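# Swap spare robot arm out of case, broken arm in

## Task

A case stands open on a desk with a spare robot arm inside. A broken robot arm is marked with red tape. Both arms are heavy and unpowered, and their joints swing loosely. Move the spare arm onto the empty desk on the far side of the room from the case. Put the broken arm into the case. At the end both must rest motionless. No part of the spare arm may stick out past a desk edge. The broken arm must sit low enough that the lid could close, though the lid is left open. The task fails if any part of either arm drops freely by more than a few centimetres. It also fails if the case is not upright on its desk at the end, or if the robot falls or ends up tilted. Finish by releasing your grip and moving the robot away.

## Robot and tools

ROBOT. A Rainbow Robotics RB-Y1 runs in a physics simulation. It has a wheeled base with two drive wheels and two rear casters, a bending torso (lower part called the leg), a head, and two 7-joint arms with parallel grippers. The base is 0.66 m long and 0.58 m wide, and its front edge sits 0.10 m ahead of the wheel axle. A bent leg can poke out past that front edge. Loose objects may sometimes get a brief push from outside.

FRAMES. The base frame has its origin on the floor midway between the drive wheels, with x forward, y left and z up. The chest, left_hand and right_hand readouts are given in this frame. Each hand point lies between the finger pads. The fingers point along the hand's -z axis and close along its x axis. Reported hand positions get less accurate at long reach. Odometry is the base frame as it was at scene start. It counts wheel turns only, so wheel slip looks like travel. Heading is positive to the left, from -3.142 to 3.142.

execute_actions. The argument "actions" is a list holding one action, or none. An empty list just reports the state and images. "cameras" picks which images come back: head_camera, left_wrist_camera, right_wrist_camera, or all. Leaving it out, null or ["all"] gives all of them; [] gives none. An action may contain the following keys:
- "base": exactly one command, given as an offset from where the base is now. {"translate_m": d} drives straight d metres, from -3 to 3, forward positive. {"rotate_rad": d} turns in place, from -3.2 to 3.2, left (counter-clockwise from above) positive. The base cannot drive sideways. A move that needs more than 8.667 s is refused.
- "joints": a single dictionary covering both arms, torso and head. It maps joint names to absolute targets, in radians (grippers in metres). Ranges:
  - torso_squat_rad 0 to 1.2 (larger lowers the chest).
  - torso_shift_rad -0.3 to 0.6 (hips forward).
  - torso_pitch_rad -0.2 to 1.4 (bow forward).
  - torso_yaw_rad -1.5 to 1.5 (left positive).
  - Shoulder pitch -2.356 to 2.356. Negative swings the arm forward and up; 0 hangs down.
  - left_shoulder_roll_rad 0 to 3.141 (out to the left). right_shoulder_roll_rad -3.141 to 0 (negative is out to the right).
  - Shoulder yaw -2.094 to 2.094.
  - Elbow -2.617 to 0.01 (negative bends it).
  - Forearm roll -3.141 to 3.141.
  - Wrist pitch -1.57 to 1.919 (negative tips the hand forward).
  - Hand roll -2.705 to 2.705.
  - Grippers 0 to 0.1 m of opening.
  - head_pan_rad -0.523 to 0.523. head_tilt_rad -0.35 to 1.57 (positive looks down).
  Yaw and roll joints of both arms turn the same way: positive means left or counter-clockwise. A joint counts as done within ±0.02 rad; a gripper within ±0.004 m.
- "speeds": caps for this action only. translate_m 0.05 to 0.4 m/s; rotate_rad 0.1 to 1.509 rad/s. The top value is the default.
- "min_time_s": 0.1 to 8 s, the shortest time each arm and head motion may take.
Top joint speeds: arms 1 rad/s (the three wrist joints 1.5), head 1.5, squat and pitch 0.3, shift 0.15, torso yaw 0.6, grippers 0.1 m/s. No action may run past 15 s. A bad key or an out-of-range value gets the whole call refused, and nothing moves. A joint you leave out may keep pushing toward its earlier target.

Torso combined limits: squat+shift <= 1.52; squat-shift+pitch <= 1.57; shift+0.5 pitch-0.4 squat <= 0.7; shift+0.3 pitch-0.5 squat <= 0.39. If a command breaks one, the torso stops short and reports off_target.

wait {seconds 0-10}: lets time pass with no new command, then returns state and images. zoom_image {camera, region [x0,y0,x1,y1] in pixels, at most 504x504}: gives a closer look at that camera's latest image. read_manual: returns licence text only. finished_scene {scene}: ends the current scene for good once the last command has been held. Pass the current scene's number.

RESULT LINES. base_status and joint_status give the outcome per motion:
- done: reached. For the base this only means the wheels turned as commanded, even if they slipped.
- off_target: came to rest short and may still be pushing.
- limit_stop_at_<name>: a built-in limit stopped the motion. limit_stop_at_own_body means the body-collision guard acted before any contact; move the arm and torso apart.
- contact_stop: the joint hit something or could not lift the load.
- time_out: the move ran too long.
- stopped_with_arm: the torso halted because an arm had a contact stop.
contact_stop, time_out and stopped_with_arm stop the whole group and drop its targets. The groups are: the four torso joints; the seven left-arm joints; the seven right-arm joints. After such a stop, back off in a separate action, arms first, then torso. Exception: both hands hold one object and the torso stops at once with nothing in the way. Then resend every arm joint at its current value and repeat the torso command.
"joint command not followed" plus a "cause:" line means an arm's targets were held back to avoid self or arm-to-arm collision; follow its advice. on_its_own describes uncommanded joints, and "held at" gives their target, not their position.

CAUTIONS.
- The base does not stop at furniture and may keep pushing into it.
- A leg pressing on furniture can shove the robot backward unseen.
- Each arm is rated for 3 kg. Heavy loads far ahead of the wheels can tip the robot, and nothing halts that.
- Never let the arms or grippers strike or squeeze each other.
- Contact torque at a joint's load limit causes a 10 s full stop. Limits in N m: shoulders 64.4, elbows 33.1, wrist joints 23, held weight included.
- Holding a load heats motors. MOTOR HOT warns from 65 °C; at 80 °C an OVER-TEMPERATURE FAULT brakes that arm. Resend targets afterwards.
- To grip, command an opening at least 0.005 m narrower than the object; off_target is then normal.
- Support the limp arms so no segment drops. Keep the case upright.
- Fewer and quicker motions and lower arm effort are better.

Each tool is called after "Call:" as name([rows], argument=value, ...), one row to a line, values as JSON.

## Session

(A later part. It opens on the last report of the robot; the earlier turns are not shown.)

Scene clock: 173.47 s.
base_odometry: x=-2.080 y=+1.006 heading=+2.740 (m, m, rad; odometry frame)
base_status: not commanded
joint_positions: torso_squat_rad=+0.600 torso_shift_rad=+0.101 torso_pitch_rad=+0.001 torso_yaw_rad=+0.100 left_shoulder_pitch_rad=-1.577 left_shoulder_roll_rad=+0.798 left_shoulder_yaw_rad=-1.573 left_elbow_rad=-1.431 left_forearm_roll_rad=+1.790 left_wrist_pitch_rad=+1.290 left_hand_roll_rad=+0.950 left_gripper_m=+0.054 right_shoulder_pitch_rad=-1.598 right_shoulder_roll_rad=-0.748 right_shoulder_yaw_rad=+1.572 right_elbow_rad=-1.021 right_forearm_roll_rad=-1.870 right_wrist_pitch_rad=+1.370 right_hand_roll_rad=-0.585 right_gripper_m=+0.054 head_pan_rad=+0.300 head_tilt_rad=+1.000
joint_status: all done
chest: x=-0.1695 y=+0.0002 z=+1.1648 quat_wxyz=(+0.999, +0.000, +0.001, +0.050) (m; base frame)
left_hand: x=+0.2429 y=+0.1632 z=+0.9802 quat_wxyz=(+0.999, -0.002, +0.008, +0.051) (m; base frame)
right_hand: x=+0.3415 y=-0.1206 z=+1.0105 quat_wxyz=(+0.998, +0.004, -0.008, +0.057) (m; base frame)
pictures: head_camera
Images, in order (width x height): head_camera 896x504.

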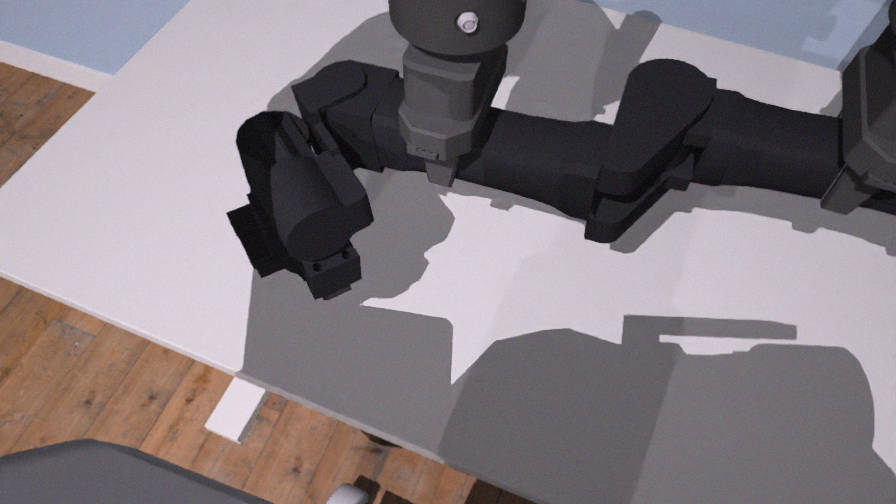

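Call:
execute_actions([
  {"base":{"translate_m":0.05},"speeds":{"translate_m":0.1},"joints":{"torso_squat_rad":0.66}},
], cameras=[])

Call:
execute_actions([
  {"joints":{"torso_squat_rad":0.7}},
], cameras=["head_camera"])

Scene clock: 186.13 s.
base_odometry: x=-2.126 y=+1.025 heading=+2.740 (m, m, rad; odometry frame)
base_status: done
joint_positions: torso_squat_rad=+0.660 torso_shift_rad=+0.101 torso_pitch_rad=+0.002 torso_yaw_rad=+0.100 left_shoulder_pitch_rad=-1.577 left_shoulder_roll_rad=+0.798 left_shoulder_yaw_rad=-1.573 left_elbow_rad=-1.431 left_forearm_roll_rad=+1.790 left_wrist_pitch_rad=+1.290 left_hand_roll_rad=+0.950 left_gripper_m=+0.054 right_shoulder_pitch_rad=-1.598 right_shoulder_roll_rad=-0.748 right_shoulder_yaw_rad=+1.572 right_elbow_rad=-1.021 right_forearm_roll_rad=-1.870 right_wrist_pitch_rad=+1.370 right_hand_roll_rad=-0.585 right_gripper_m=+0.054 head_pan_rad=+0.300 head_tilt_rad=+1.000
joint_status: all done
chest: x=-0.1718 y=+0.0002 z=+1.1402 quat_wxyz=(+0.999, +0.000, +0.001, +0.050) (m; base frame)
left_hand: x=+0.2405 y=+0.1632 z=+0.9555 quat_wxyz=(+0.999, -0.002, +0.008, +0.051) (m; base frame)
right_hand: x=+0.3392 y=-0.1206 z=+0.9857 quat_wxyz=(+0.998, +0.004, -0.008, +0.057) (m; base frame)
pictures: none
No camera images: the call's "cameras" was empty. Leave "cameras" out to get every camera's image.

Scene clock: 186.93 s.
base_odometry: x=-2.126 y=+1.025 heading=+2.740 (m, m, rad; odometry frame)
base_status: not commanded
joint_positions: torso_squat_rad=+0.700 torso_shift_rad=+0.101 torso_pitch_rad=+0.001 torso_yaw_rad=+0.100 left_shoulder_pitch_rad=-1.577 left_shoulder_roll_rad=+0.798 left_shoulder_yaw_rad=-1.573 left_elbow_rad=-1.431 left_forearm_roll_rad=+1.790 left_wrist_pitch_rad=+1.290 left_hand_roll_rad=+0.950 left_gripper_m=+0.054 right_shoulder_pitch_rad=-1.598 right_shoulder_roll_rad=-0.748 right_shoulder_yaw_rad=+1.572 right_elbow_rad=-1.021 right_forearm_roll_rad=-1.870 right_wrist_pitch_rad=+1.370 right_hand_roll_rad=-0.585 right_gripper_m=+0.054 head_pan_rad=+0.300 head_tilt_rad=+1.000
joint_status: all done
chest: x=-0.1739 y=+0.0002 z=+1.1227 quat_wxyz=(+0.999, +0.000, +0.001, +0.050) (m; base frame)
left_hand: x=+0.2386 y=+0.1632 z=+0.9381 quat_wxyz=(+0.999, -0.002, +0.008, +0.051) (m; base frame)
right_hand: x=+0.3372 y=-0.1206 z=+0.9684 quat_wxyz=(+0.998, +0.004, -0.009, +0.057) (m; base frame)
pictures: head_camera
Images, in order (width x height): head_camera 896x504.

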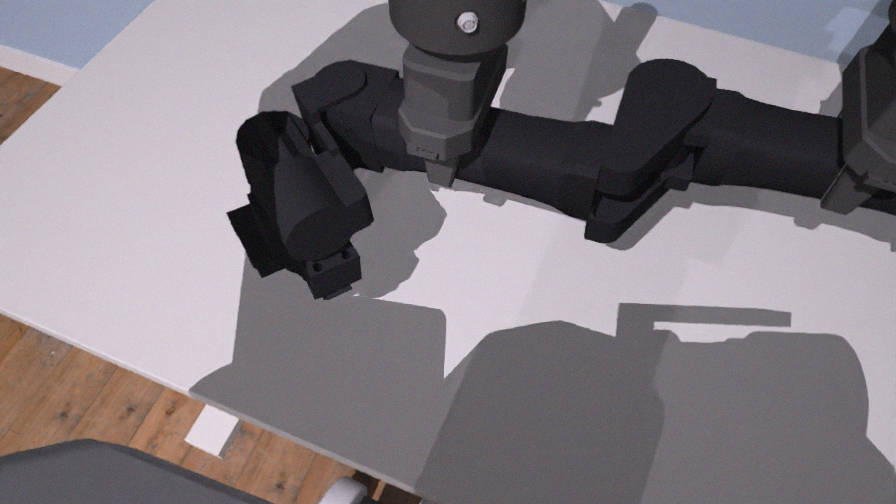

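Call:
execute_actions([
  {"joints":{"torso_squat_rad":0.735}},
], cameras=[])

Scene clock: 190.87 s.
base_odometry: x=-2.126 y=+1.025 heading=+2.740 (m, m, rad; odometry frame)
base_status: not commanded
joint_positions: torso_squat_rad=+0.735 torso_shift_rad=+0.100 torso_pitch_rad=+0.001 torso_yaw_rad=+0.100 left_shoulder_pitch_rad=-1.581 left_shoulder_roll_rad=+0.800 left_shoulder_yaw_rad=-1.570 left_elbow_rad=-1.430 left_forearm_roll_rad=+1.790 left_wrist_pitch_rad=+1.290 left_hand_roll_rad=+0.950 left_gripper_m=+0.054 right_shoulder_pitch_rad=-1.596 right_shoulder_roll_rad=-0.748 right_shoulder_yaw_rad=+1.573 right_elbow_rad=-1.021 right_forearm_roll_rad=-1.870 right_wrist_pitch_rad=+1.370 right_hand_roll_rad=-0.585 right_gripper_m=+0.054 head_pan_rad=+0.300 head_tilt_rad=+1.000
joint_status: all done
chest: x=-0.1758 y=+0.0001 z=+1.1066 quat_wxyz=(+0.999, +0.000, +0.000, +0.050) (m; base frame)
left_hand: x=+0.2383 y=+0.1628 z=+0.9250 quat_wxyz=(+0.999, -0.003, +0.005, +0.051) (m; base frame)
right_hand: x=+0.3351 y=-0.1215 z=+0.9517 quat_wxyz=(+0.998, +0.004, -0.008, +0.057) (m; base frame)
pictures: none
No camera images: the call's "cameras" was empty. Leave "cameras" out to get every camera's image.

Contact.

Call:
execute_actions([
  {"joints":{"torso_squat_rad":0.745,"torso_yaw_rad":0.0}},
], cameras=["head_camera"])

Scene clock: 195.23 s.
base_odometry: x=-2.126 y=+1.025 heading=+2.739 (m, m, rad; odometry frame)
base_status: not commanded
joint_positions: torso_squat_rad=+0.745 torso_shift_rad=+0.100 torso_pitch_rad=+0.001 torso_yaw_rad=+0.000 left_shoulder_pitch_rad=-1.579 left_shoulder_roll_rad=+0.799 left_shoulder_yaw_rad=-1.571 left_elbow_rad=-1.430 left_forearm_roll_rad=+1.790 left_wrist_pitch_rad=+1.290 left_hand_roll_rad=+0.950 left_gripper_m=+0.054 right_shoulder_pitch_rad=-1.597 right_shoulder_roll_rad=-0.749 right_shoulder_yaw_rad=+1.573 right_elbow_rad=-1.021 right_forearm_roll_rad=-1.870 right_wrist_pitch_rad=+1.370 right_hand_roll_rad=-0.585 right_gripper_m=+0.054 head_pan_rad=+0.300 head_tilt_rad=+1.000
joint_status: all done
chest: x=-0.1761 y=+0.0001 z=+1.1020 quat_wxyz=(+1.000, +0.000, +0.001, +0.000) (m; base frame)
left_hand: x=+0.2515 y=+0.1207 z=+0.9189 quat_wxyz=(+1.000, -0.003, +0.006, +0.001) (m; base frame)
right_hand: x=+0.3202 y=-0.1718 z=+0.9472 quat_wxyz=(+1.000, +0.003, -0.008, +0.007) (m; base frame)
pictures: head_camera
Images, in order (width x height): head_camera 896x504.

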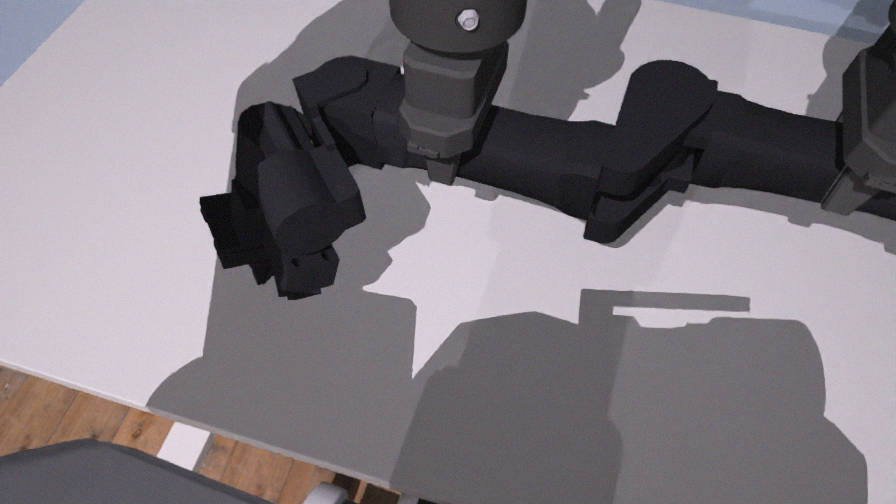

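Call:
execute_actions([
  {"joints":{"torso_squat_rad":0.77,"torso_yaw_rad":-0.08}},
], cameras=[])

Call:
execute_actions([
  {"joints":{"torso_squat_rad":0.81,"torso_yaw_rad":-0.12}},
], cameras=["head_camera"])

Scene clock: 203.10 s.
base_odometry: x=-2.126 y=+1.025 heading=+2.739 (m, m, rad; odometry frame)
base_status: not commanded
joint_positions: torso_squat_rad=+0.770 torso_shift_rad=+0.100 torso_pitch_rad=+0.001 torso_yaw_rad=-0.080 left_shoulder_pitch_rad=-1.578 left_shoulder_roll_rad=+0.799 left_shoulder_yaw_rad=-1.572 left_elbow_rad=-1.430 left_forearm_roll_rad=+1.790 left_wrist_pitch_rad=+1.290 left_hand_roll_rad=+0.950 left_gripper_m=+0.054 right_shoulder_pitch_rad=-1.597 right_shoulder_roll_rad=-0.748 right_shoulder_yaw_rad=+1.573 right_elbow_rad=-1.021 right_forearm_roll_rad=-1.870 right_wrist_pitch_rad=+1.370 right_hand_roll_rad=-0.585 right_gripper_m=+0.054 head_pan_rad=+0.300 head_tilt_rad=+1.000
joint_status: all done
chest: x=-0.1772 y=+0.0001 z=+1.0900 quat_wxyz=(+0.999, +0.000, +0.001, -0.040) (m; base frame)
left_hand: x=+0.2583 y=+0.0863 z=+0.9064 quat_wxyz=(+0.999, -0.002, +0.007, -0.039) (m; base frame)
right_hand: x=+0.3037 y=-0.2107 z=+0.9354 quat_wxyz=(+0.999, +0.003, -0.008, -0.033) (m; base frame)
pictures: none
No camera images: the call's "cameras" was empty. Leave "cameras" out to get every camera's image.

Scene clock: 203.93 s.
base_odometry: x=-2.126 y=+1.025 heading=+2.739 (m, m, rad; odometry frame)
base_status: not commanded
joint_positions: torso_squat_rad=+0.810 torso_shift_rad=+0.100 torso_pitch_rad=+0.001 torso_yaw_rad=-0.120 left_shoulder_pitch_rad=-1.578 left_shoulder_roll_rad=+0.799 left_shoulder_yaw_rad=-1.572 left_elbow_rad=-1.430 left_forearm_roll_rad=+1.790 left_wrist_pitch_rad=+1.290 left_hand_roll_rad=+0.950 left_gripper_m=+0.054 right_shoulder_pitch_rad=-1.597 right_shoulder_roll_rad=-0.748 right_shoulder_yaw_rad=+1.573 right_elbow_rad=-1.021 right_forearm_roll_rad=-1.870 right_wrist_pitch_rad=+1.370 right_hand_roll_rad=-0.585 right_gripper_m=+0.054 head_pan_rad=+0.300 head_tilt_rad=+1.000
joint_status: all done
chest: x=-0.1792 y=+0.0001 z=+1.0702 quat_wxyz=(+0.998, +0.000, +0.001, -0.060) (m; base frame)
left_hand: x=+0.2594 y=+0.0689 z=+0.8866 quat_wxyz=(+0.998, -0.002, +0.007, -0.059) (m; base frame)
right_hand: x=+0.2929 y=-0.2297 z=+0.9156 quat_wxyz=(+0.999, +0.003, -0.009, -0.053) (m; base frame)
pictures: head_camera
Images, in order (width x height): head_camera 896x504.

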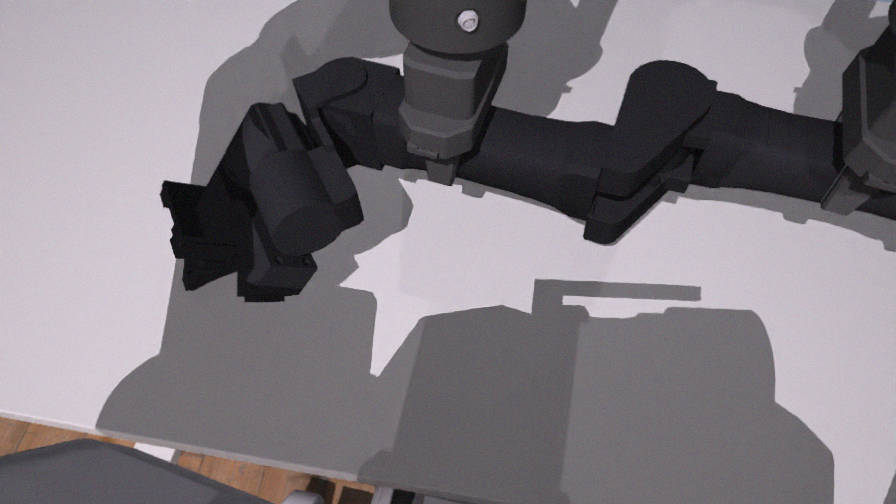

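Call:
execute_actions([
  {"joints":{"torso_squat_rad":0.9}},
], cameras=["head_camera"])

Call:
execute_actions([
  {"joints":{"torso_squat_rad":0.95,"head_pan_rad":-0.35,"head_tilt_rad":0.85}},
], cameras=["head_camera"])

Scene clock: 210.00 s.
base_odometry: x=-2.126 y=+1.025 heading=+2.739 (m, m, rad; odometry frame)
base_status: not commanded
joint_positions: torso_squat_rad=+0.900 torso_shift_rad=+0.100 torso_pitch_rad=+0.001 torso_yaw_rad=-0.120 left_shoulder_pitch_rad=-1.578 left_shoulder_roll_rad=+0.799 left_shoulder_yaw_rad=-1.572 left_elbow_rad=-1.430 left_forearm_roll_rad=+1.790 left_wrist_pitch_rad=+1.290 left_hand_roll_rad=+0.950 left_gripper_m=+0.054 right_shoulder_pitch_rad=-1.597 right_shoulder_roll_rad=-0.748 right_shoulder_yaw_rad=+1.573 right_elbow_rad=-1.021 right_forearm_roll_rad=-1.870 right_wrist_pitch_rad=+1.370 right_hand_roll_rad=-0.585 right_gripper_m=+0.054 head_pan_rad=+0.300 head_tilt_rad=+1.000
joint_status: all done
chest: x=-0.1840 y=+0.0001 z=+1.0229 quat_wxyz=(+0.998, +0.000, +0.001, -0.060) (m; base frame)
left_hand: x=+0.2546 y=+0.0690 z=+0.8392 quat_wxyz=(+0.998, -0.002, +0.007, -0.059) (m; base frame)
right_hand: x=+0.2882 y=-0.2296 z=+0.8683 quat_wxyz=(+0.999, +0.003, -0.009, -0.053) (m; base frame)
pictures: head_camera
Images, in order (width x height): head_camera 896x504.

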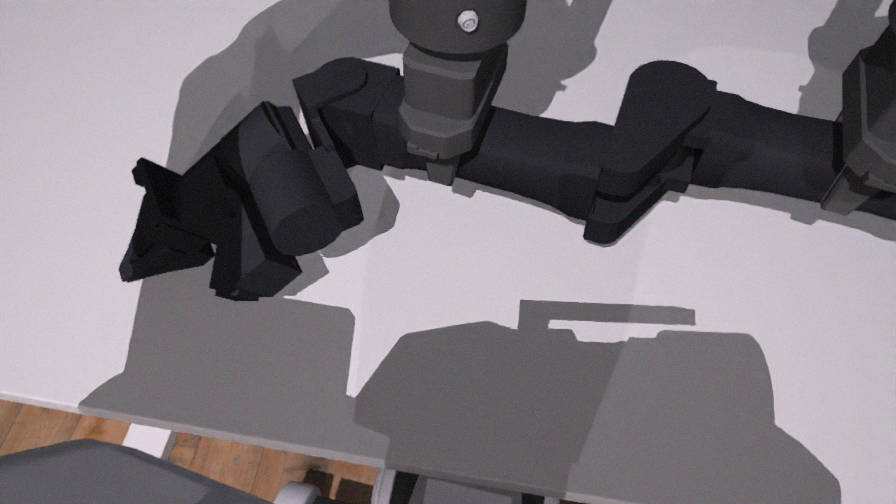

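Scene clock: 211.10 s.
base_odometry: x=-2.126 y=+1.025 heading=+2.739 (m, m, rad; odometry frame)
base_status: not commanded
joint_positions: torso_squat_rad=+0.950 torso_shift_rad=+0.100 torso_pitch_rad=+0.001 torso_yaw_rad=-0.120 left_shoulder_pitch_rad=-1.579 left_shoulder_roll_rad=+0.799 left_shoulder_yaw_rad=-1.572 left_elbow_rad=-1.430 left_forearm_roll_rad=+1.790 left_wrist_pitch_rad=+1.290 left_hand_roll_rad=+0.950 left_gripper_m=+0.054 right_shoulder_pitch_rad=-1.597 right_shoulder_roll_rad=-0.748 right_shoulder_yaw_rad=+1.573 right_elbow_rad=-1.021 right_forearm_roll_rad=-1.870 right_wrist_pitch_rad=+1.370 right_hand_roll_rad=-0.585 right_gripper_m=+0.054 head_pan_rad=-0.350 head_tilt_rad=+0.850
joint_status: all done
chest: x=-0.1869 y=+0.0001 z=+0.9951 quat_wxyz=(+0.998, +0.000, +0.001, -0.060) (m; base frame)
left_hand: x=+0.2521 y=+0.0689 z=+0.8119 quat_wxyz=(+0.998, -0.002, +0.006, -0.059) (m; base frame)
right_hand: x=+0.2853 y=-0.2297 z=+0.8405 quat_wxyz=(+0.999, +0.003, -0.009, -0.053) (m; base frame)
pictures: head_camera
Images, in order (width x height): head_camera 896x504.

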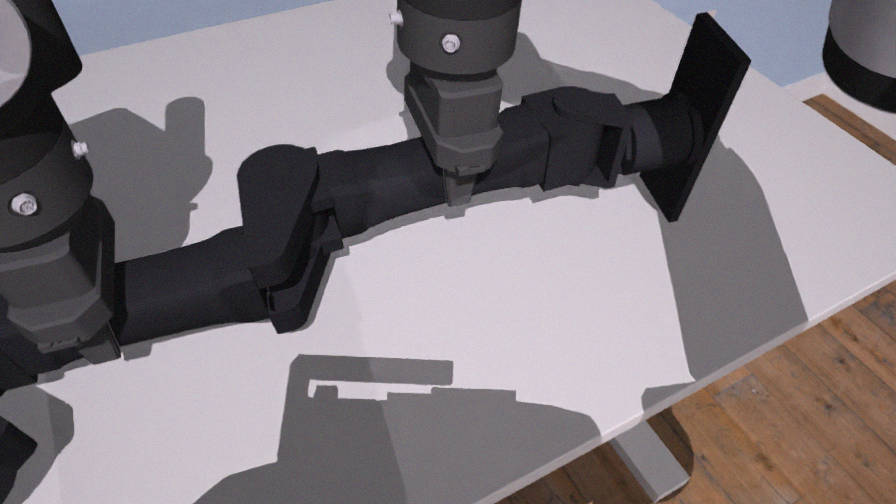

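Call:
execute_actions(actions=[])

Scene clock: 234.67 s.
base_odometry: x=-2.126 y=+1.025 heading=+2.739 (m, m, rad; odometry frame)
base_status: not commanded
joint_positions: torso_squat_rad=+0.950 torso_shift_rad=+0.100 torso_pitch_rad=+0.001 torso_yaw_rad=-0.120 left_shoulder_pitch_rad=-1.579 left_shoulder_roll_rad=+0.799 left_shoulder_yaw_rad=-1.572 left_elbow_rad=-1.430 left_forearm_roll_rad=+1.790 left_wrist_pitch_rad=+1.290 left_hand_roll_rad=+0.950 left_gripper_m=+0.054 right_shoulder_pitch_rad=-1.597 right_shoulder_roll_rad=-0.748 right_shoulder_yaw_rad=+1.573 right_elbow_rad=-1.021 right_forearm_roll_rad=-1.870 right_wrist_pitch_rad=+1.370 right_hand_roll_rad=-0.585 right_gripper_m=+0.054 head_pan_rad=-0.350 head_tilt_rad=+0.850
joint_status: all done
chest: x=-0.1869 y=+0.0001 z=+0.9951 quat_wxyz=(+0.998, +0.000, +0.001, -0.060) (m; base frame)
left_hand: x=+0.2521 y=+0.0689 z=+0.8119 quat_wxyz=(+0.998, -0.002, +0.006, -0.059) (m; base frame)
right_hand: x=+0.2853 y=-0.2297 z=+0.8405 quat_wxyz=(+0.999, +0.003, -0.009, -0.053) (m; base frame)
pictures: head_camera, left_wrist_camera, right_wrist_camera
Images, in order (width x height): head_camera 896x504, left_wrist_camera 644x364, right_wrist_camera 644x364.

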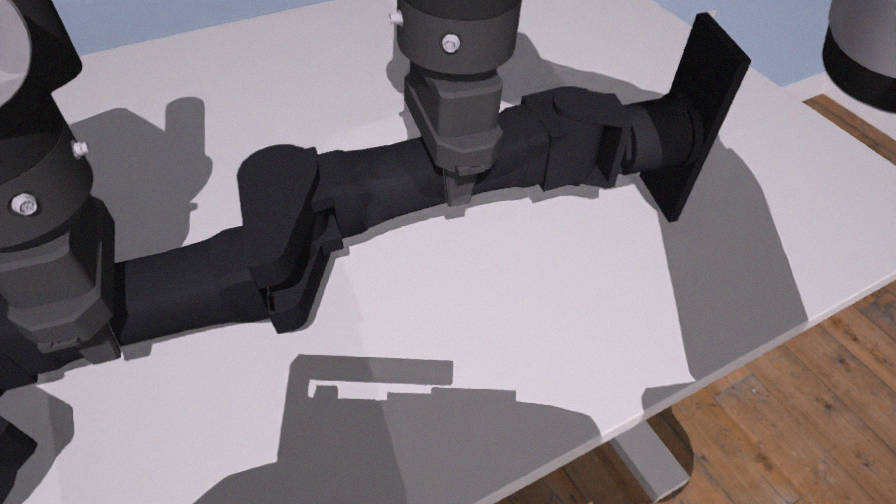

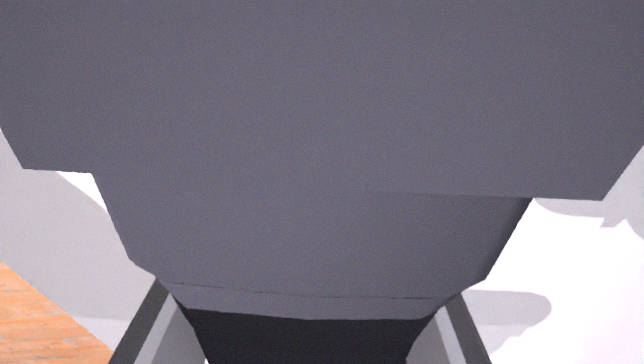

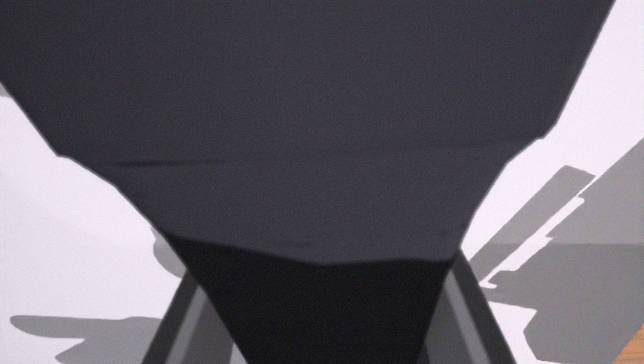

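Call:
execute_actions([
  {"joints":{"torso_squat_rad":0.975}},
], cameras=["head_camera"])

Scene clock: 238.10 s.
base_odometry: x=-2.126 y=+1.025 heading=+2.739 (m, m, rad; odometry frame)
base_status: not commanded
joint_positions: torso_squat_rad=+0.975 torso_shift_rad=+0.100 torso_pitch_rad=+0.001 torso_yaw_rad=-0.120 left_shoulder_pitch_rad=-1.578 left_shoulder_roll_rad=+0.799 left_shoulder_yaw_rad=-1.572 left_elbow_rad=-1.430 left_forearm_roll_rad=+1.790 left_wrist_pitch_rad=+1.290 left_hand_roll_rad=+0.950 left_gripper_m=+0.054 right_shoulder_pitch_rad=-1.600 right_shoulder_roll_rad=-0.749 right_shoulder_yaw_rad=+1.571 right_elbow_rad=-1.021 right_forearm_roll_rad=-1.870 right_wrist_pitch_rad=+1.370 right_hand_roll_rad=-0.585 right_gripper_m=+0.054 head_pan_rad=-0.350 head_tilt_rad=+0.850
joint_status: all done
chest: x=-0.1885 y=+0.0002 z=+0.9808 quat_wxyz=(+0.998, +0.000, +0.000, -0.060) (m; base frame)
left_hand: x=+0.2501 y=+0.0693 z=+0.7970 quat_wxyz=(+0.998, -0.002, +0.007, -0.059) (m; base frame)
right_hand: x=+0.2844 y=-0.2291 z=+0.8280 quat_wxyz=(+0.999, +0.003, -0.010, -0.053) (m; base frame)
pictures: head_camera
Images, in order (width x height): head_camera 896x504.

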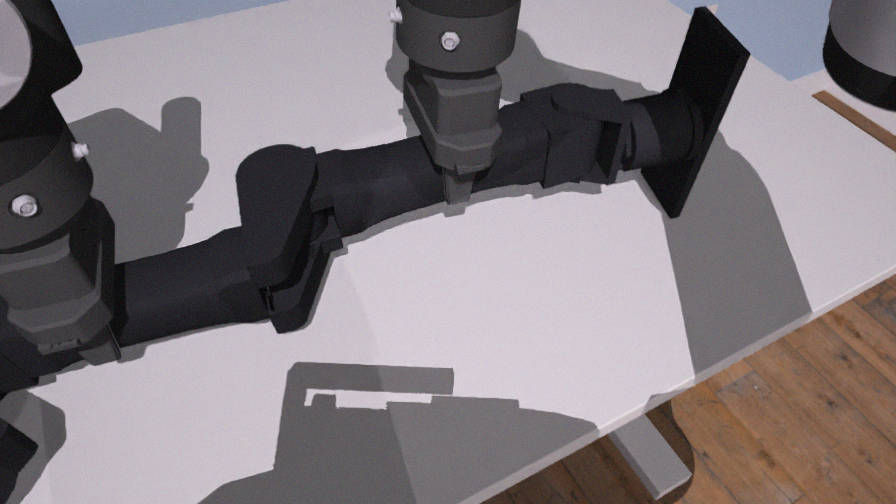

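Call:
execute_actions([
  {"joints":{"torso_shift_rad":-0.02}},
], cameras=["head_camera"])

Scene clock: 246.80 s.
base_odometry: x=-2.126 y=+1.025 heading=+2.740 (m, m, rad; odometry frame)
base_status: not commanded
joint_positions: torso_squat_rad=+0.975 torso_shift_rad=-0.020 torso_pitch_rad=+0.001 torso_yaw_rad=-0.120 left_shoulder_pitch_rad=-1.578 left_shoulder_roll_rad=+0.799 left_shoulder_yaw_rad=-1.572 left_elbow_rad=-1.430 left_forearm_roll_rad=+1.790 left_wrist_pitch_rad=+1.290 left_hand_roll_rad=+0.950 left_gripper_m=+0.054 right_shoulder_pitch_rad=-1.598 right_shoulder_roll_rad=-0.749 right_shoulder_yaw_rad=+1.571 right_elbow_rad=-1.021 right_forearm_roll_rad=-1.870 right_wrist_pitch_rad=+1.370 right_hand_roll_rad=-0.585 right_gripper_m=+0.054 head_pan_rad=-0.350 head_tilt_rad=+0.850
joint_status: all done
chest: x=-0.2354 y=+0.0002 z=+0.9827 quat_wxyz=(+0.998, +0.000, +0.000, -0.060) (m; base frame)
left_hand: x=+0.2032 y=+0.0692 z=+0.7988 quat_wxyz=(+0.998, -0.002, +0.007, -0.059) (m; base frame)
right_hand: x=+0.2372 y=-0.2292 z=+0.8291 quat_wxyz=(+0.999, +0.003, -0.009, -0.053) (m; base frame)
pictures: head_camera
Images, in order (width x height): head_camera 896x504.

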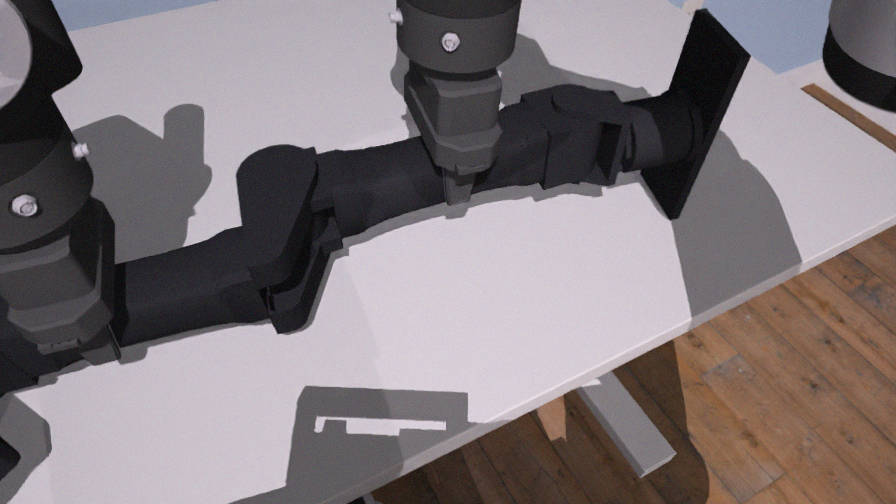

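Call:
execute_actions([
  {"joints":{"torso_shift_rad":0.1,"torso_squat_rad":0.99}},
], cameras=["head_camera"])

Scene clock: 253.23 s.
base_odometry: x=-2.126 y=+1.025 heading=+2.739 (m, m, rad; odometry frame)
base_status: not commanded
joint_positions: torso_squat_rad=+0.990 torso_shift_rad=+0.100 torso_pitch_rad=+0.000 torso_yaw_rad=-0.120 left_shoulder_pitch_rad=-1.578 left_shoulder_roll_rad=+0.799 left_shoulder_yaw_rad=-1.573 left_elbow_rad=-1.431 left_forearm_roll_rad=+1.790 left_wrist_pitch_rad=+1.290 left_hand_roll_rad=+0.950 left_gripper_m=+0.054 right_shoulder_pitch_rad=-1.601 right_shoulder_roll_rad=-0.750 right_shoulder_yaw_rad=+1.570 right_elbow_rad=-1.021 right_forearm_roll_rad=-1.871 right_wrist_pitch_rad=+1.371 right_hand_roll_rad=-0.585 right_gripper_m=+0.054 head_pan_rad=-0.350 head_tilt_rad=+0.850
joint_status: all done
chest: x=-0.1897 y=+0.0003 z=+0.9721 quat_wxyz=(+0.998, +0.000, +0.000, -0.060) (m; base frame)
left_hand: x=+0.2488 y=+0.0692 z=+0.7886 quat_wxyz=(+0.998, -0.002, +0.007, -0.059) (m; base frame)
right_hand: x=+0.2838 y=-0.2289 z=+0.8209 quat_wxyz=(+0.999, +0.004, -0.012, -0.053) (m; base frame)
pictures: head_camera
Images, in order (width x height): head_camera 896x504.

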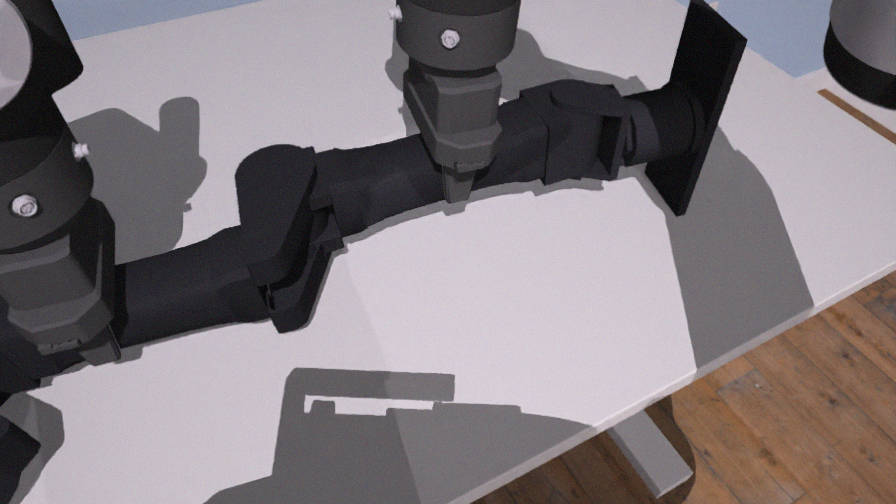

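Call:
execute_actions([
  {"joints":{"right_gripper_m":0.064,"head_pan_rad":0}},
], cameras=["head_camera"])

Call:
execute_actions([
  {"joints":{"left_shoulder_pitch_rad":-1.555},"min_time_s":0.8},
], cameras=["head_camera"])

Scene clock: 259.40 s.
base_odometry: x=-2.126 y=+1.025 heading=+2.739 (m, m, rad; odometry frame)
base_status: not commanded
joint_positions: torso_squat_rad=+0.990 torso_shift_rad=+0.100 torso_pitch_rad=+0.000 torso_yaw_rad=-0.120 left_shoulder_pitch_rad=-1.578 left_shoulder_roll_rad=+0.799 left_shoulder_yaw_rad=-1.572 left_elbow_rad=-1.431 left_forearm_roll_rad=+1.790 left_wrist_pitch_rad=+1.290 left_hand_roll_rad=+0.950 left_gripper_m=+0.054 right_shoulder_pitch_rad=-1.601 right_shoulder_roll_rad=-0.750 right_shoulder_yaw_rad=+1.570 right_elbow_rad=-1.020 right_forearm_roll_rad=-1.870 right_wrist_pitch_rad=+1.370 right_hand_roll_rad=-0.585 right_gripper_m=+0.064 head_pan_rad=+0.000 head_tilt_rad=+0.850
joint_status: all done
chest: x=-0.1896 y=+0.0003 z=+0.9721 quat_wxyz=(+0.998, +0.000, +0.000, -0.060) (m; base frame)
left_hand: x=+0.2489 y=+0.0692 z=+0.7887 quat_wxyz=(+0.998, -0.002, +0.007, -0.059) (m; base frame)
right_hand: x=+0.2840 y=-0.2293 z=+0.8205 quat_wxyz=(+0.999, +0.004, -0.012, -0.053) (m; base frame)
pictures: head_camera
Images, in order (width x height): head_camera 896x504.

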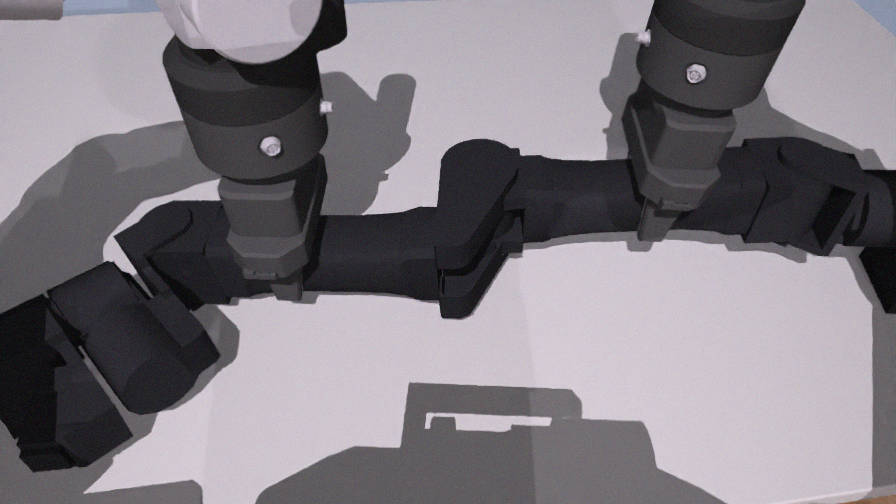

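Scene clock: 260.50 s.
base_odometry: x=-2.126 y=+1.025 heading=+2.739 (m, m, rad; odometry frame)
base_status: not commanded
joint_positions: torso_squat_rad=+0.990 torso_shift_rad=+0.100 torso_pitch_rad=-0.001 torso_yaw_rad=-0.120 left_shoulder_pitch_rad=-1.560 left_shoulder_roll_rad=+0.801 left_shoulder_yaw_rad=-1.567 left_elbow_rad=-1.429 left_forearm_roll_rad=+1.790 left_wrist_pitch_rad=+1.289 left_hand_roll_rad=+0.950 left_gripper_m=+0.054 right_shoulder_pitch_rad=-1.600 right_shoulder_roll_rad=-0.750 right_shoulder_yaw_rad=+1.570 right_elbow_rad=-1.020 right_forearm_roll_rad=-1.870 right_wrist_pitch_rad=+1.370 right_hand_roll_rad=-0.585 right_gripper_m=+0.064 head_pan_rad=+0.000 head_tilt_rad=+0.850
joint_status: all done
chest: x=-0.1899 y=+0.0002 z=+0.9721 quat_wxyz=(+0.998, +0.000, +0.000, -0.060) (m; base frame)
left_hand: x=+0.2466 y=+0.0713 z=+0.7835 quat_wxyz=(+0.998, -0.004, +0.013, -0.055) (m; base frame)
right_hand: x=+0.2838 y=-0.2294 z=+0.8208 quat_wxyz=(+0.998, +0.004, -0.012, -0.053) (m; base frame)
pictures: head_camera
Images, in order (width x height): head_camera 896x504.

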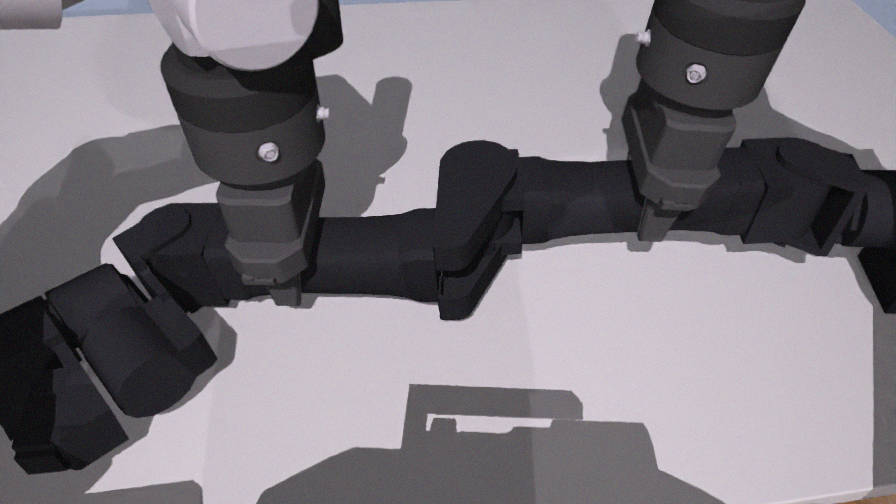

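Supported. Release.

Call:
execute_actions([
  {"joints":{"right_gripper_m":0.085,"left_gripper_m":0.085,"left_shoulder_pitch_rad":-1.57,"head_pan_rad":0.3}},
], cameras=["head_camera"])

Call:
execute_actions([
  {"joints":{"torso_squat_rad":0.6,"head_pan_rad":0}},
], cameras=["head_camera"])

Call:
execute_actions([
  {"base":{"translate_m":-0.7},"joints":{"torso_squat_rad":0.0,"torso_shift_rad":0,"torso_yaw_rad":0,"head_tilt_rad":0.6}},
], cameras=["head_camera"])

Call:
execute_actions([
  {"base":{"rotate_rad":1.57},"joints":{"head_tilt_rad":0.4}},
], cameras=["head_camera"])

Scene clock: 272.00 s.
base_odometry: x=-2.126 y=+1.025 heading=+2.739 (m, m, rad; odometry frame)
base_status: not commanded
joint_positions: torso_squat_rad=+0.990 torso_shift_rad=+0.100 torso_pitch_rad=+0.000 torso_yaw_rad=-0.120 left_shoulder_pitch_rad=-1.570 left_shoulder_roll_rad=+0.800 left_shoulder_yaw_rad=-1.572 left_elbow_rad=-1.430 left_forearm_roll_rad=+1.790 left_wrist_pitch_rad=+1.290 left_hand_roll_rad=+0.950 left_gripper_m=+0.085 right_shoulder_pitch_rad=-1.600 right_shoulder_roll_rad=-0.750 right_shoulder_yaw_rad=+1.570 right_elbow_rad=-1.020 right_forearm_roll_rad=-1.870 right_wrist_pitch_rad=+1.370 right_hand_roll_rad=-0.585 right_gripper_m=+0.085 head_pan_rad=+0.300 head_tilt_rad=+0.850
joint_status: all done
chest: x=-0.1896 y=+0.0002 z=+0.9721 quat_wxyz=(+0.998, +0.000, +0.000, -0.060) (m; base frame)
left_hand: x=+0.2477 y=+0.0707 z=+0.7856 quat_wxyz=(+0.998, -0.002, +0.010, -0.057) (m; base frame)
right_hand: x=+0.2840 y=-0.2295 z=+0.8204 quat_wxyz=(+0.999, +0.004, -0.012, -0.053) (m; base frame)
pictures: head_camera
Images, in order (width x height): head_camera 896x504.

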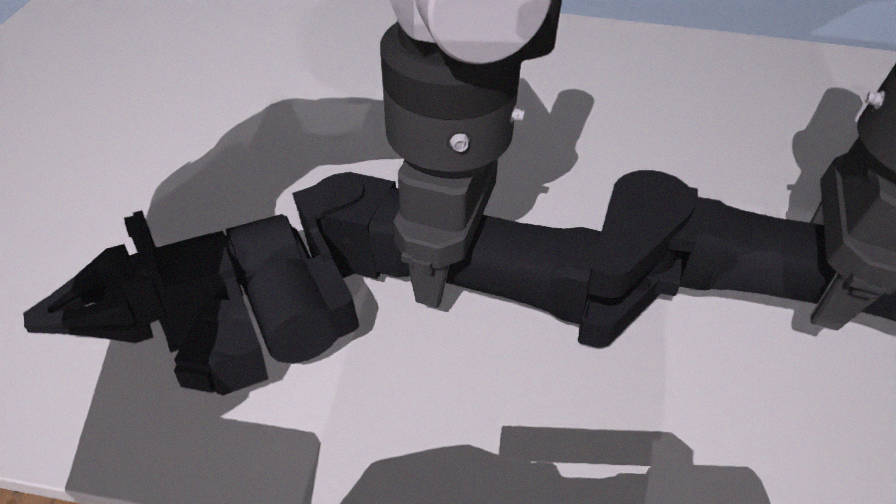

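Scene clock: 274.10 s.
base_odometry: x=-2.126 y=+1.025 heading=+2.739 (m, m, rad; odometry frame)
base_status: not commanded
joint_positions: torso_squat_rad=+0.600 torso_shift_rad=+0.100 torso_pitch_rad=+0.000 torso_yaw_rad=-0.120 left_shoulder_pitch_rad=-1.570 left_shoulder_roll_rad=+0.800 left_shoulder_yaw_rad=-1.571 left_elbow_rad=-1.430 left_forearm_roll_rad=+1.790 left_wrist_pitch_rad=+1.290 left_hand_roll_rad=+0.950 left_gripper_m=+0.085 right_shoulder_pitch_rad=-1.600 right_shoulder_roll_rad=-0.750 right_shoulder_yaw_rad=+1.571 right_elbow_rad=-1.020 right_forearm_roll_rad=-1.870 right_wrist_pitch_rad=+1.370 right_hand_roll_rad=-0.585 right_gripper_m=+0.085 head_pan_rad=+0.000 head_tilt_rad=+0.850
joint_status: all done
chest: x=-0.1703 y=+0.0002 z=+1.1648 quat_wxyz=(+0.998, +0.000, +0.000, -0.060) (m; base frame)
left_hand: x=+0.2671 y=+0.0707 z=+0.9784 quat_wxyz=(+0.998, -0.002, +0.010, -0.057) (m; base frame)
right_hand: x=+0.3033 y=-0.2295 z=+1.0131 quat_wxyz=(+0.998, +0.004, -0.012, -0.053) (m; base frame)
pictures: head_camera
Images, in order (width x height): head_camera 896x504.

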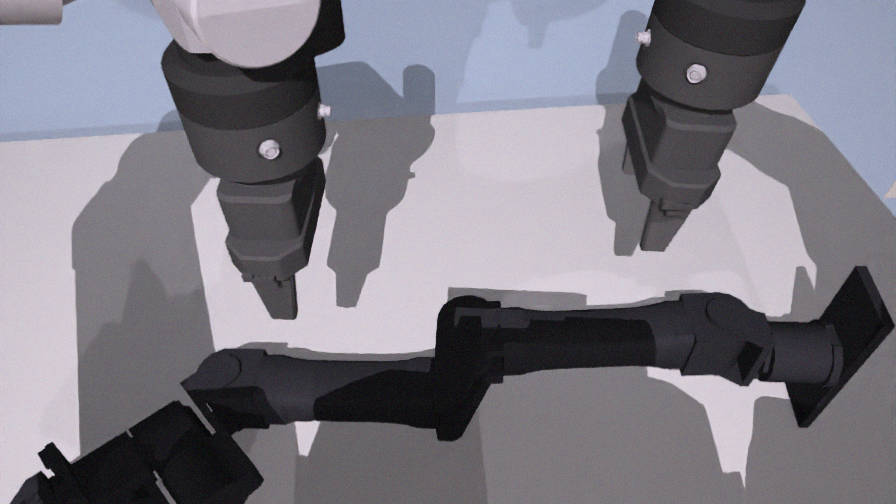

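Scene clock: 277.57 s.
base_odometry: x=-1.482 y=+0.751 heading=+2.738 (m, m, rad; odometry frame)
base_status: done
joint_positions: torso_squat_rad=+0.000 torso_shift_rad=+0.000 torso_pitch_rad=+0.000 torso_yaw_rad=+0.000 left_shoulder_pitch_rad=-1.570 left_shoulder_roll_rad=+0.800 left_shoulder_yaw_rad=-1.571 left_elbow_rad=-1.430 left_forearm_roll_rad=+1.790 left_wrist_pitch_rad=+1.290 left_hand_roll_rad=+0.950 left_gripper_m=+0.085 right_shoulder_pitch_rad=-1.600 right_shoulder_roll_rad=-0.750 right_shoulder_yaw_rad=+1.571 right_elbow_rad=-1.020 right_forearm_roll_rad=-1.870 right_wrist_pitch_rad=+1.370 right_hand_roll_rad=-0.585 right_gripper_m=+0.085 head_pan_rad=+0.000 head_tilt_rad=+0.600
joint_status: all done
chest: x=-0.2281 y=+0.0002 z=+1.2899 quat_wxyz=(+1.000, +0.000, +0.000, +0.000) (m; base frame)
left_hand: x=+0.1978 y=+0.1225 z=+1.1037 quat_wxyz=(+1.000, -0.003, +0.010, +0.003) (m; base frame)
right_hand: x=+0.2696 y=-0.1712 z=+1.1383 quat_wxyz=(+1.000, +0.004, -0.011, +0.007) (m; base frame)
pictures: head_camera
Images, in order (width x height): head_camera 896x504.

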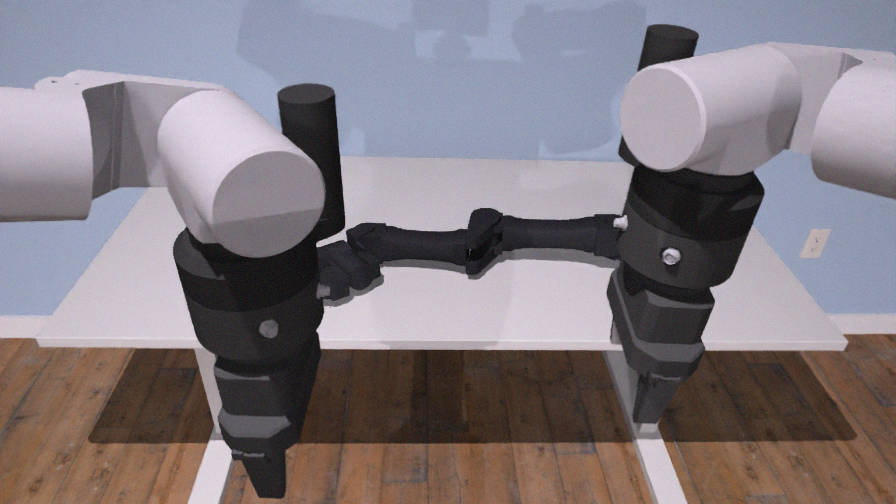

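Scene clock: 281.43 s.
base_odometry: x=-1.482 y=+0.751 heading=-1.976 (m, m, rad; odometry frame)
base_status: done
joint_positions: torso_squat_rad=+0.000 torso_shift_rad=+0.000 torso_pitch_rad=+0.000 torso_yaw_rad=+0.000 left_shoulder_pitch_rad=-1.570 left_shoulder_roll_rad=+0.800 left_shoulder_yaw_rad=-1.571 left_elbow_rad=-1.430 left_forearm_roll_rad=+1.790 left_wrist_pitch_rad=+1.290 left_hand_roll_rad=+0.950 left_gripper_m=+0.085 right_shoulder_pitch_rad=-1.600 right_shoulder_roll_rad=-0.750 right_shoulder_yaw_rad=+1.571 right_elbow_rad=-1.020 right_forearm_roll_rad=-1.870 right_wrist_pitch_rad=+1.370 right_hand_roll_rad=-0.585 right_gripper_m=+0.085 head_pan_rad=+0.000 head_tilt_rad=+0.400
joint_status: all done
chest: x=-0.2281 y=+0.0002 z=+1.2899 quat_wxyz=(+1.000, +0.000, +0.000, +0.000) (m; base frame)
left_hand: x=+0.1978 y=+0.1226 z=+1.1037 quat_wxyz=(+1.000, -0.003, +0.010, +0.003) (m; base frame)
right_hand: x=+0.2696 y=-0.1712 z=+1.1383 quat_wxyz=(+1.000, +0.004, -0.011, +0.007) (m; base frame)
pictures: head_camera
Images, in order (width x height): head_camera 896x504.

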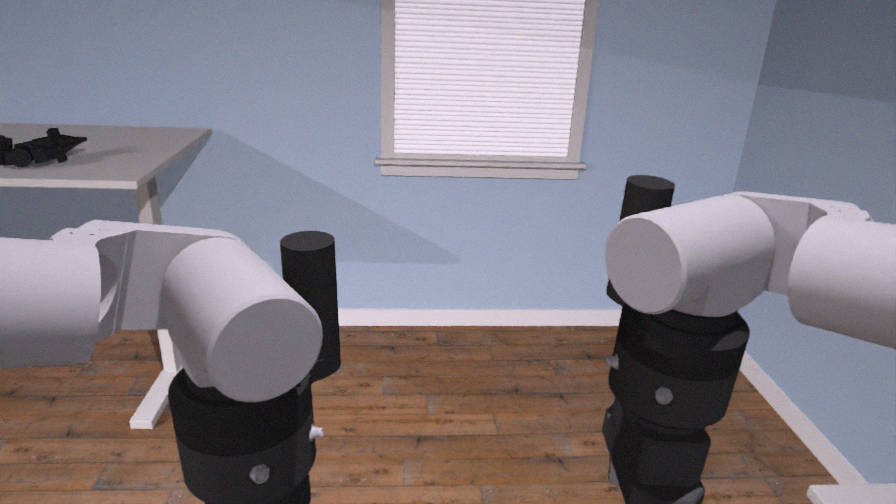

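Call:
execute_actions([
  {"joints":{"head_pan_rad":0.52,"head_tilt_rad":0.3}},
], cameras=["head_camera"])

Scene clock: 289.83 s.
base_odometry: x=-1.482 y=+0.751 heading=-1.976 (m, m, rad; odometry frame)
base_status: not commanded
joint_positions: torso_squat_rad=+0.000 torso_shift_rad=+0.000 torso_pitch_rad=+0.000 torso_yaw_rad=+0.000 left_shoulder_pitch_rad=-1.570 left_shoulder_roll_rad=+0.800 left_shoulder_yaw_rad=-1.571 left_elbow_rad=-1.430 left_forearm_roll_rad=+1.790 left_wrist_pitch_rad=+1.290 left_hand_roll_rad=+0.950 left_gripper_m=+0.085 right_shoulder_pitch_rad=-1.600 right_shoulder_roll_rad=-0.750 right_shoulder_yaw_rad=+1.571 right_elbow_rad=-1.020 right_forearm_roll_rad=-1.870 right_wrist_pitch_rad=+1.370 right_hand_roll_rad=-0.585 right_gripper_m=+0.085 head_pan_rad=+0.520 head_tilt_rad=+0.300
joint_status: all done
chest: x=-0.2281 y=+0.0002 z=+1.2899 quat_wxyz=(+1.000, +0.000, +0.000, +0.000) (m; base frame)
left_hand: x=+0.1978 y=+0.1226 z=+1.1037 quat_wxyz=(+1.000, -0.003, +0.010, +0.003) (m; base frame)
right_hand: x=+0.2696 y=-0.1712 z=+1.1383 quat_wxyz=(+1.000, +0.004, -0.011, +0.007) (m; base frame)
pictures: head_camera
Images, in order (width x height): head_camera 896x504.

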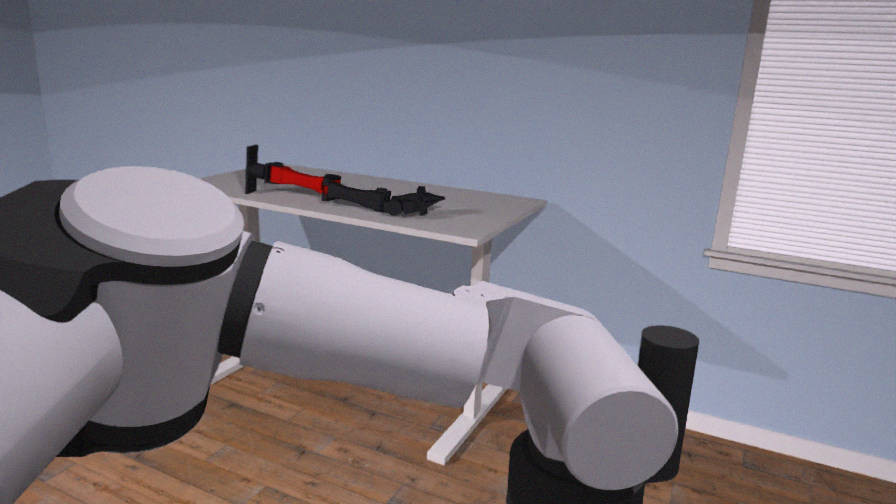

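Call:
execute_actions([
  {"base":{"rotate_rad":1.05},"joints":{"head_pan_rad":0,"head_tilt_rad":0.55}},
], cameras=[])

Call:
execute_actions([
  {"base":{"translate_m":2.02}},
], cameras=[])

Call:
execute_actions([
  {"base":{"rotate_rad":-1.05}},
], cameras=["head_camera"])

Scene clock: 302.70 s.
base_odometry: x=-1.482 y=+0.751 heading=-0.926 (m, m, rad; odometry frame)
base_status: done
joint_positions: torso_squat_rad=+0.000 torso_shift_rad=+0.000 torso_pitch_rad=+0.000 torso_yaw_rad=+0.000 left_shoulder_pitch_rad=-1.570 left_shoulder_roll_rad=+0.800 left_shoulder_yaw_rad=-1.571 left_elbow_rad=-1.430 left_forearm_roll_rad=+1.790 left_wrist_pitch_rad=+1.290 left_hand_roll_rad=+0.950 left_gripper_m=+0.085 right_shoulder_pitch_rad=-1.600 right_shoulder_roll_rad=-0.750 right_shoulder_yaw_rad=+1.571 right_elbow_rad=-1.020 right_forearm_roll_rad=-1.870 right_wrist_pitch_rad=+1.370 right_hand_roll_rad=-0.585 right_gripper_m=+0.085 head_pan_rad=+0.000 head_tilt_rad=+0.550
joint_status: all done
chest: x=-0.2281 y=+0.0002 z=+1.2899 quat_wxyz=(+1.000, +0.000, +0.000, +0.000) (m; base frame)
left_hand: x=+0.1978 y=+0.1226 z=+1.1037 quat_wxyz=(+1.000, -0.003, +0.010, +0.003) (m; base frame)
right_hand: x=+0.2696 y=-0.1712 z=+1.1383 quat_wxyz=(+1.000, +0.004, -0.011, +0.007) (m; base frame)
pictures: none
No camera images: the call's "cameras" was empty. Leave "cameras" out to get every camera's image.

Scene clock: 309.10 s.
base_odometry: x=-0.267 y=-0.863 heading=-0.925 (m, m, rad; odometry frame)
base_status: done
joint_positions: torso_squat_rad=+0.000 torso_shift_rad=+0.000 torso_pitch_rad=+0.000 torso_yaw_rad=+0.000 left_shoulder_pitch_rad=-1.570 left_shoulder_roll_rad=+0.800 left_shoulder_yaw_rad=-1.571 left_elbow_rad=-1.430 left_forearm_roll_rad=+1.790 left_wrist_pitch_rad=+1.290 left_hand_roll_rad=+0.950 left_gripper_m=+0.085 right_shoulder_pitch_rad=-1.600 right_shoulder_roll_rad=-0.750 right_shoulder_yaw_rad=+1.571 right_elbow_rad=-1.020 right_forearm_roll_rad=-1.870 right_wrist_pitch_rad=+1.370 right_hand_roll_rad=-0.585 right_gripper_m=+0.085 head_pan_rad=+0.000 head_tilt_rad=+0.550
joint_status: not commanded
chest: x=-0.2279 y=+0.0002 z=+1.2899 quat_wxyz=(+1.000, +0.000, +0.000, +0.000) (m; base frame)
left_hand: x=+0.1979 y=+0.1226 z=+1.1036 quat_wxyz=(+1.000, -0.003, +0.010, +0.003) (m; base frame)
right_hand: x=+0.2697 y=-0.1712 z=+1.1382 quat_wxyz=(+1.000, +0.004, -0.011, +0.007) (m; base frame)
pictures: none
No camera images: the call's "cameras" was empty. Leave "cameras" out to get every camera's image.

Scene clock: 312.33 s.
base_odometry: x=-0.267 y=-0.863 heading=-1.975 (m, m, rad; odometry frame)
base_status: done
joint_positions: torso_squat_rad=+0.000 torso_shift_rad=+0.000 torso_pitch_rad=+0.000 torso_yaw_rad=+0.000 left_shoulder_pitch_rad=-1.570 left_shoulder_roll_rad=+0.800 left_shoulder_yaw_rad=-1.571 left_elbow_rad=-1.430 left_forearm_roll_rad=+1.790 left_wrist_pitch_rad=+1.290 left_hand_roll_rad=+0.950 left_gripper_m=+0.085 right_shoulder_pitch_rad=-1.600 right_shoulder_roll_rad=-0.750 right_shoulder_yaw_rad=+1.571 right_elbow_rad=-1.020 right_forearm_roll_rad=-1.870 right_wrist_pitch_rad=+1.370 right_hand_roll_rad=-0.585 right_gripper_m=+0.085 head_pan_rad=+0.000 head_tilt_rad=+0.550
joint_status: not commanded
chest: x=-0.2280 y=+0.0003 z=+1.2899 quat_wxyz=(+1.000, +0.000, +0.000, +0.000) (m; base frame)
left_hand: x=+0.1979 y=+0.1226 z=+1.1036 quat_wxyz=(+1.000, -0.003, +0.010, +0.003) (m; base frame)
right_hand: x=+0.2697 y=-0.1712 z=+1.1382 quat_wxyz=(+1.000, +0.004, -0.011, +0.007) (m; base frame)
pictures: head_camera
Images, in order (width x height): head_camera 896x504.

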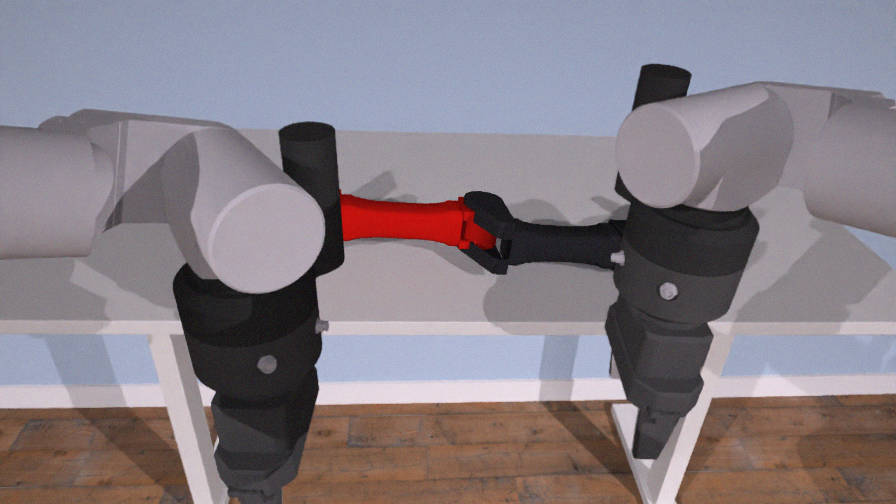

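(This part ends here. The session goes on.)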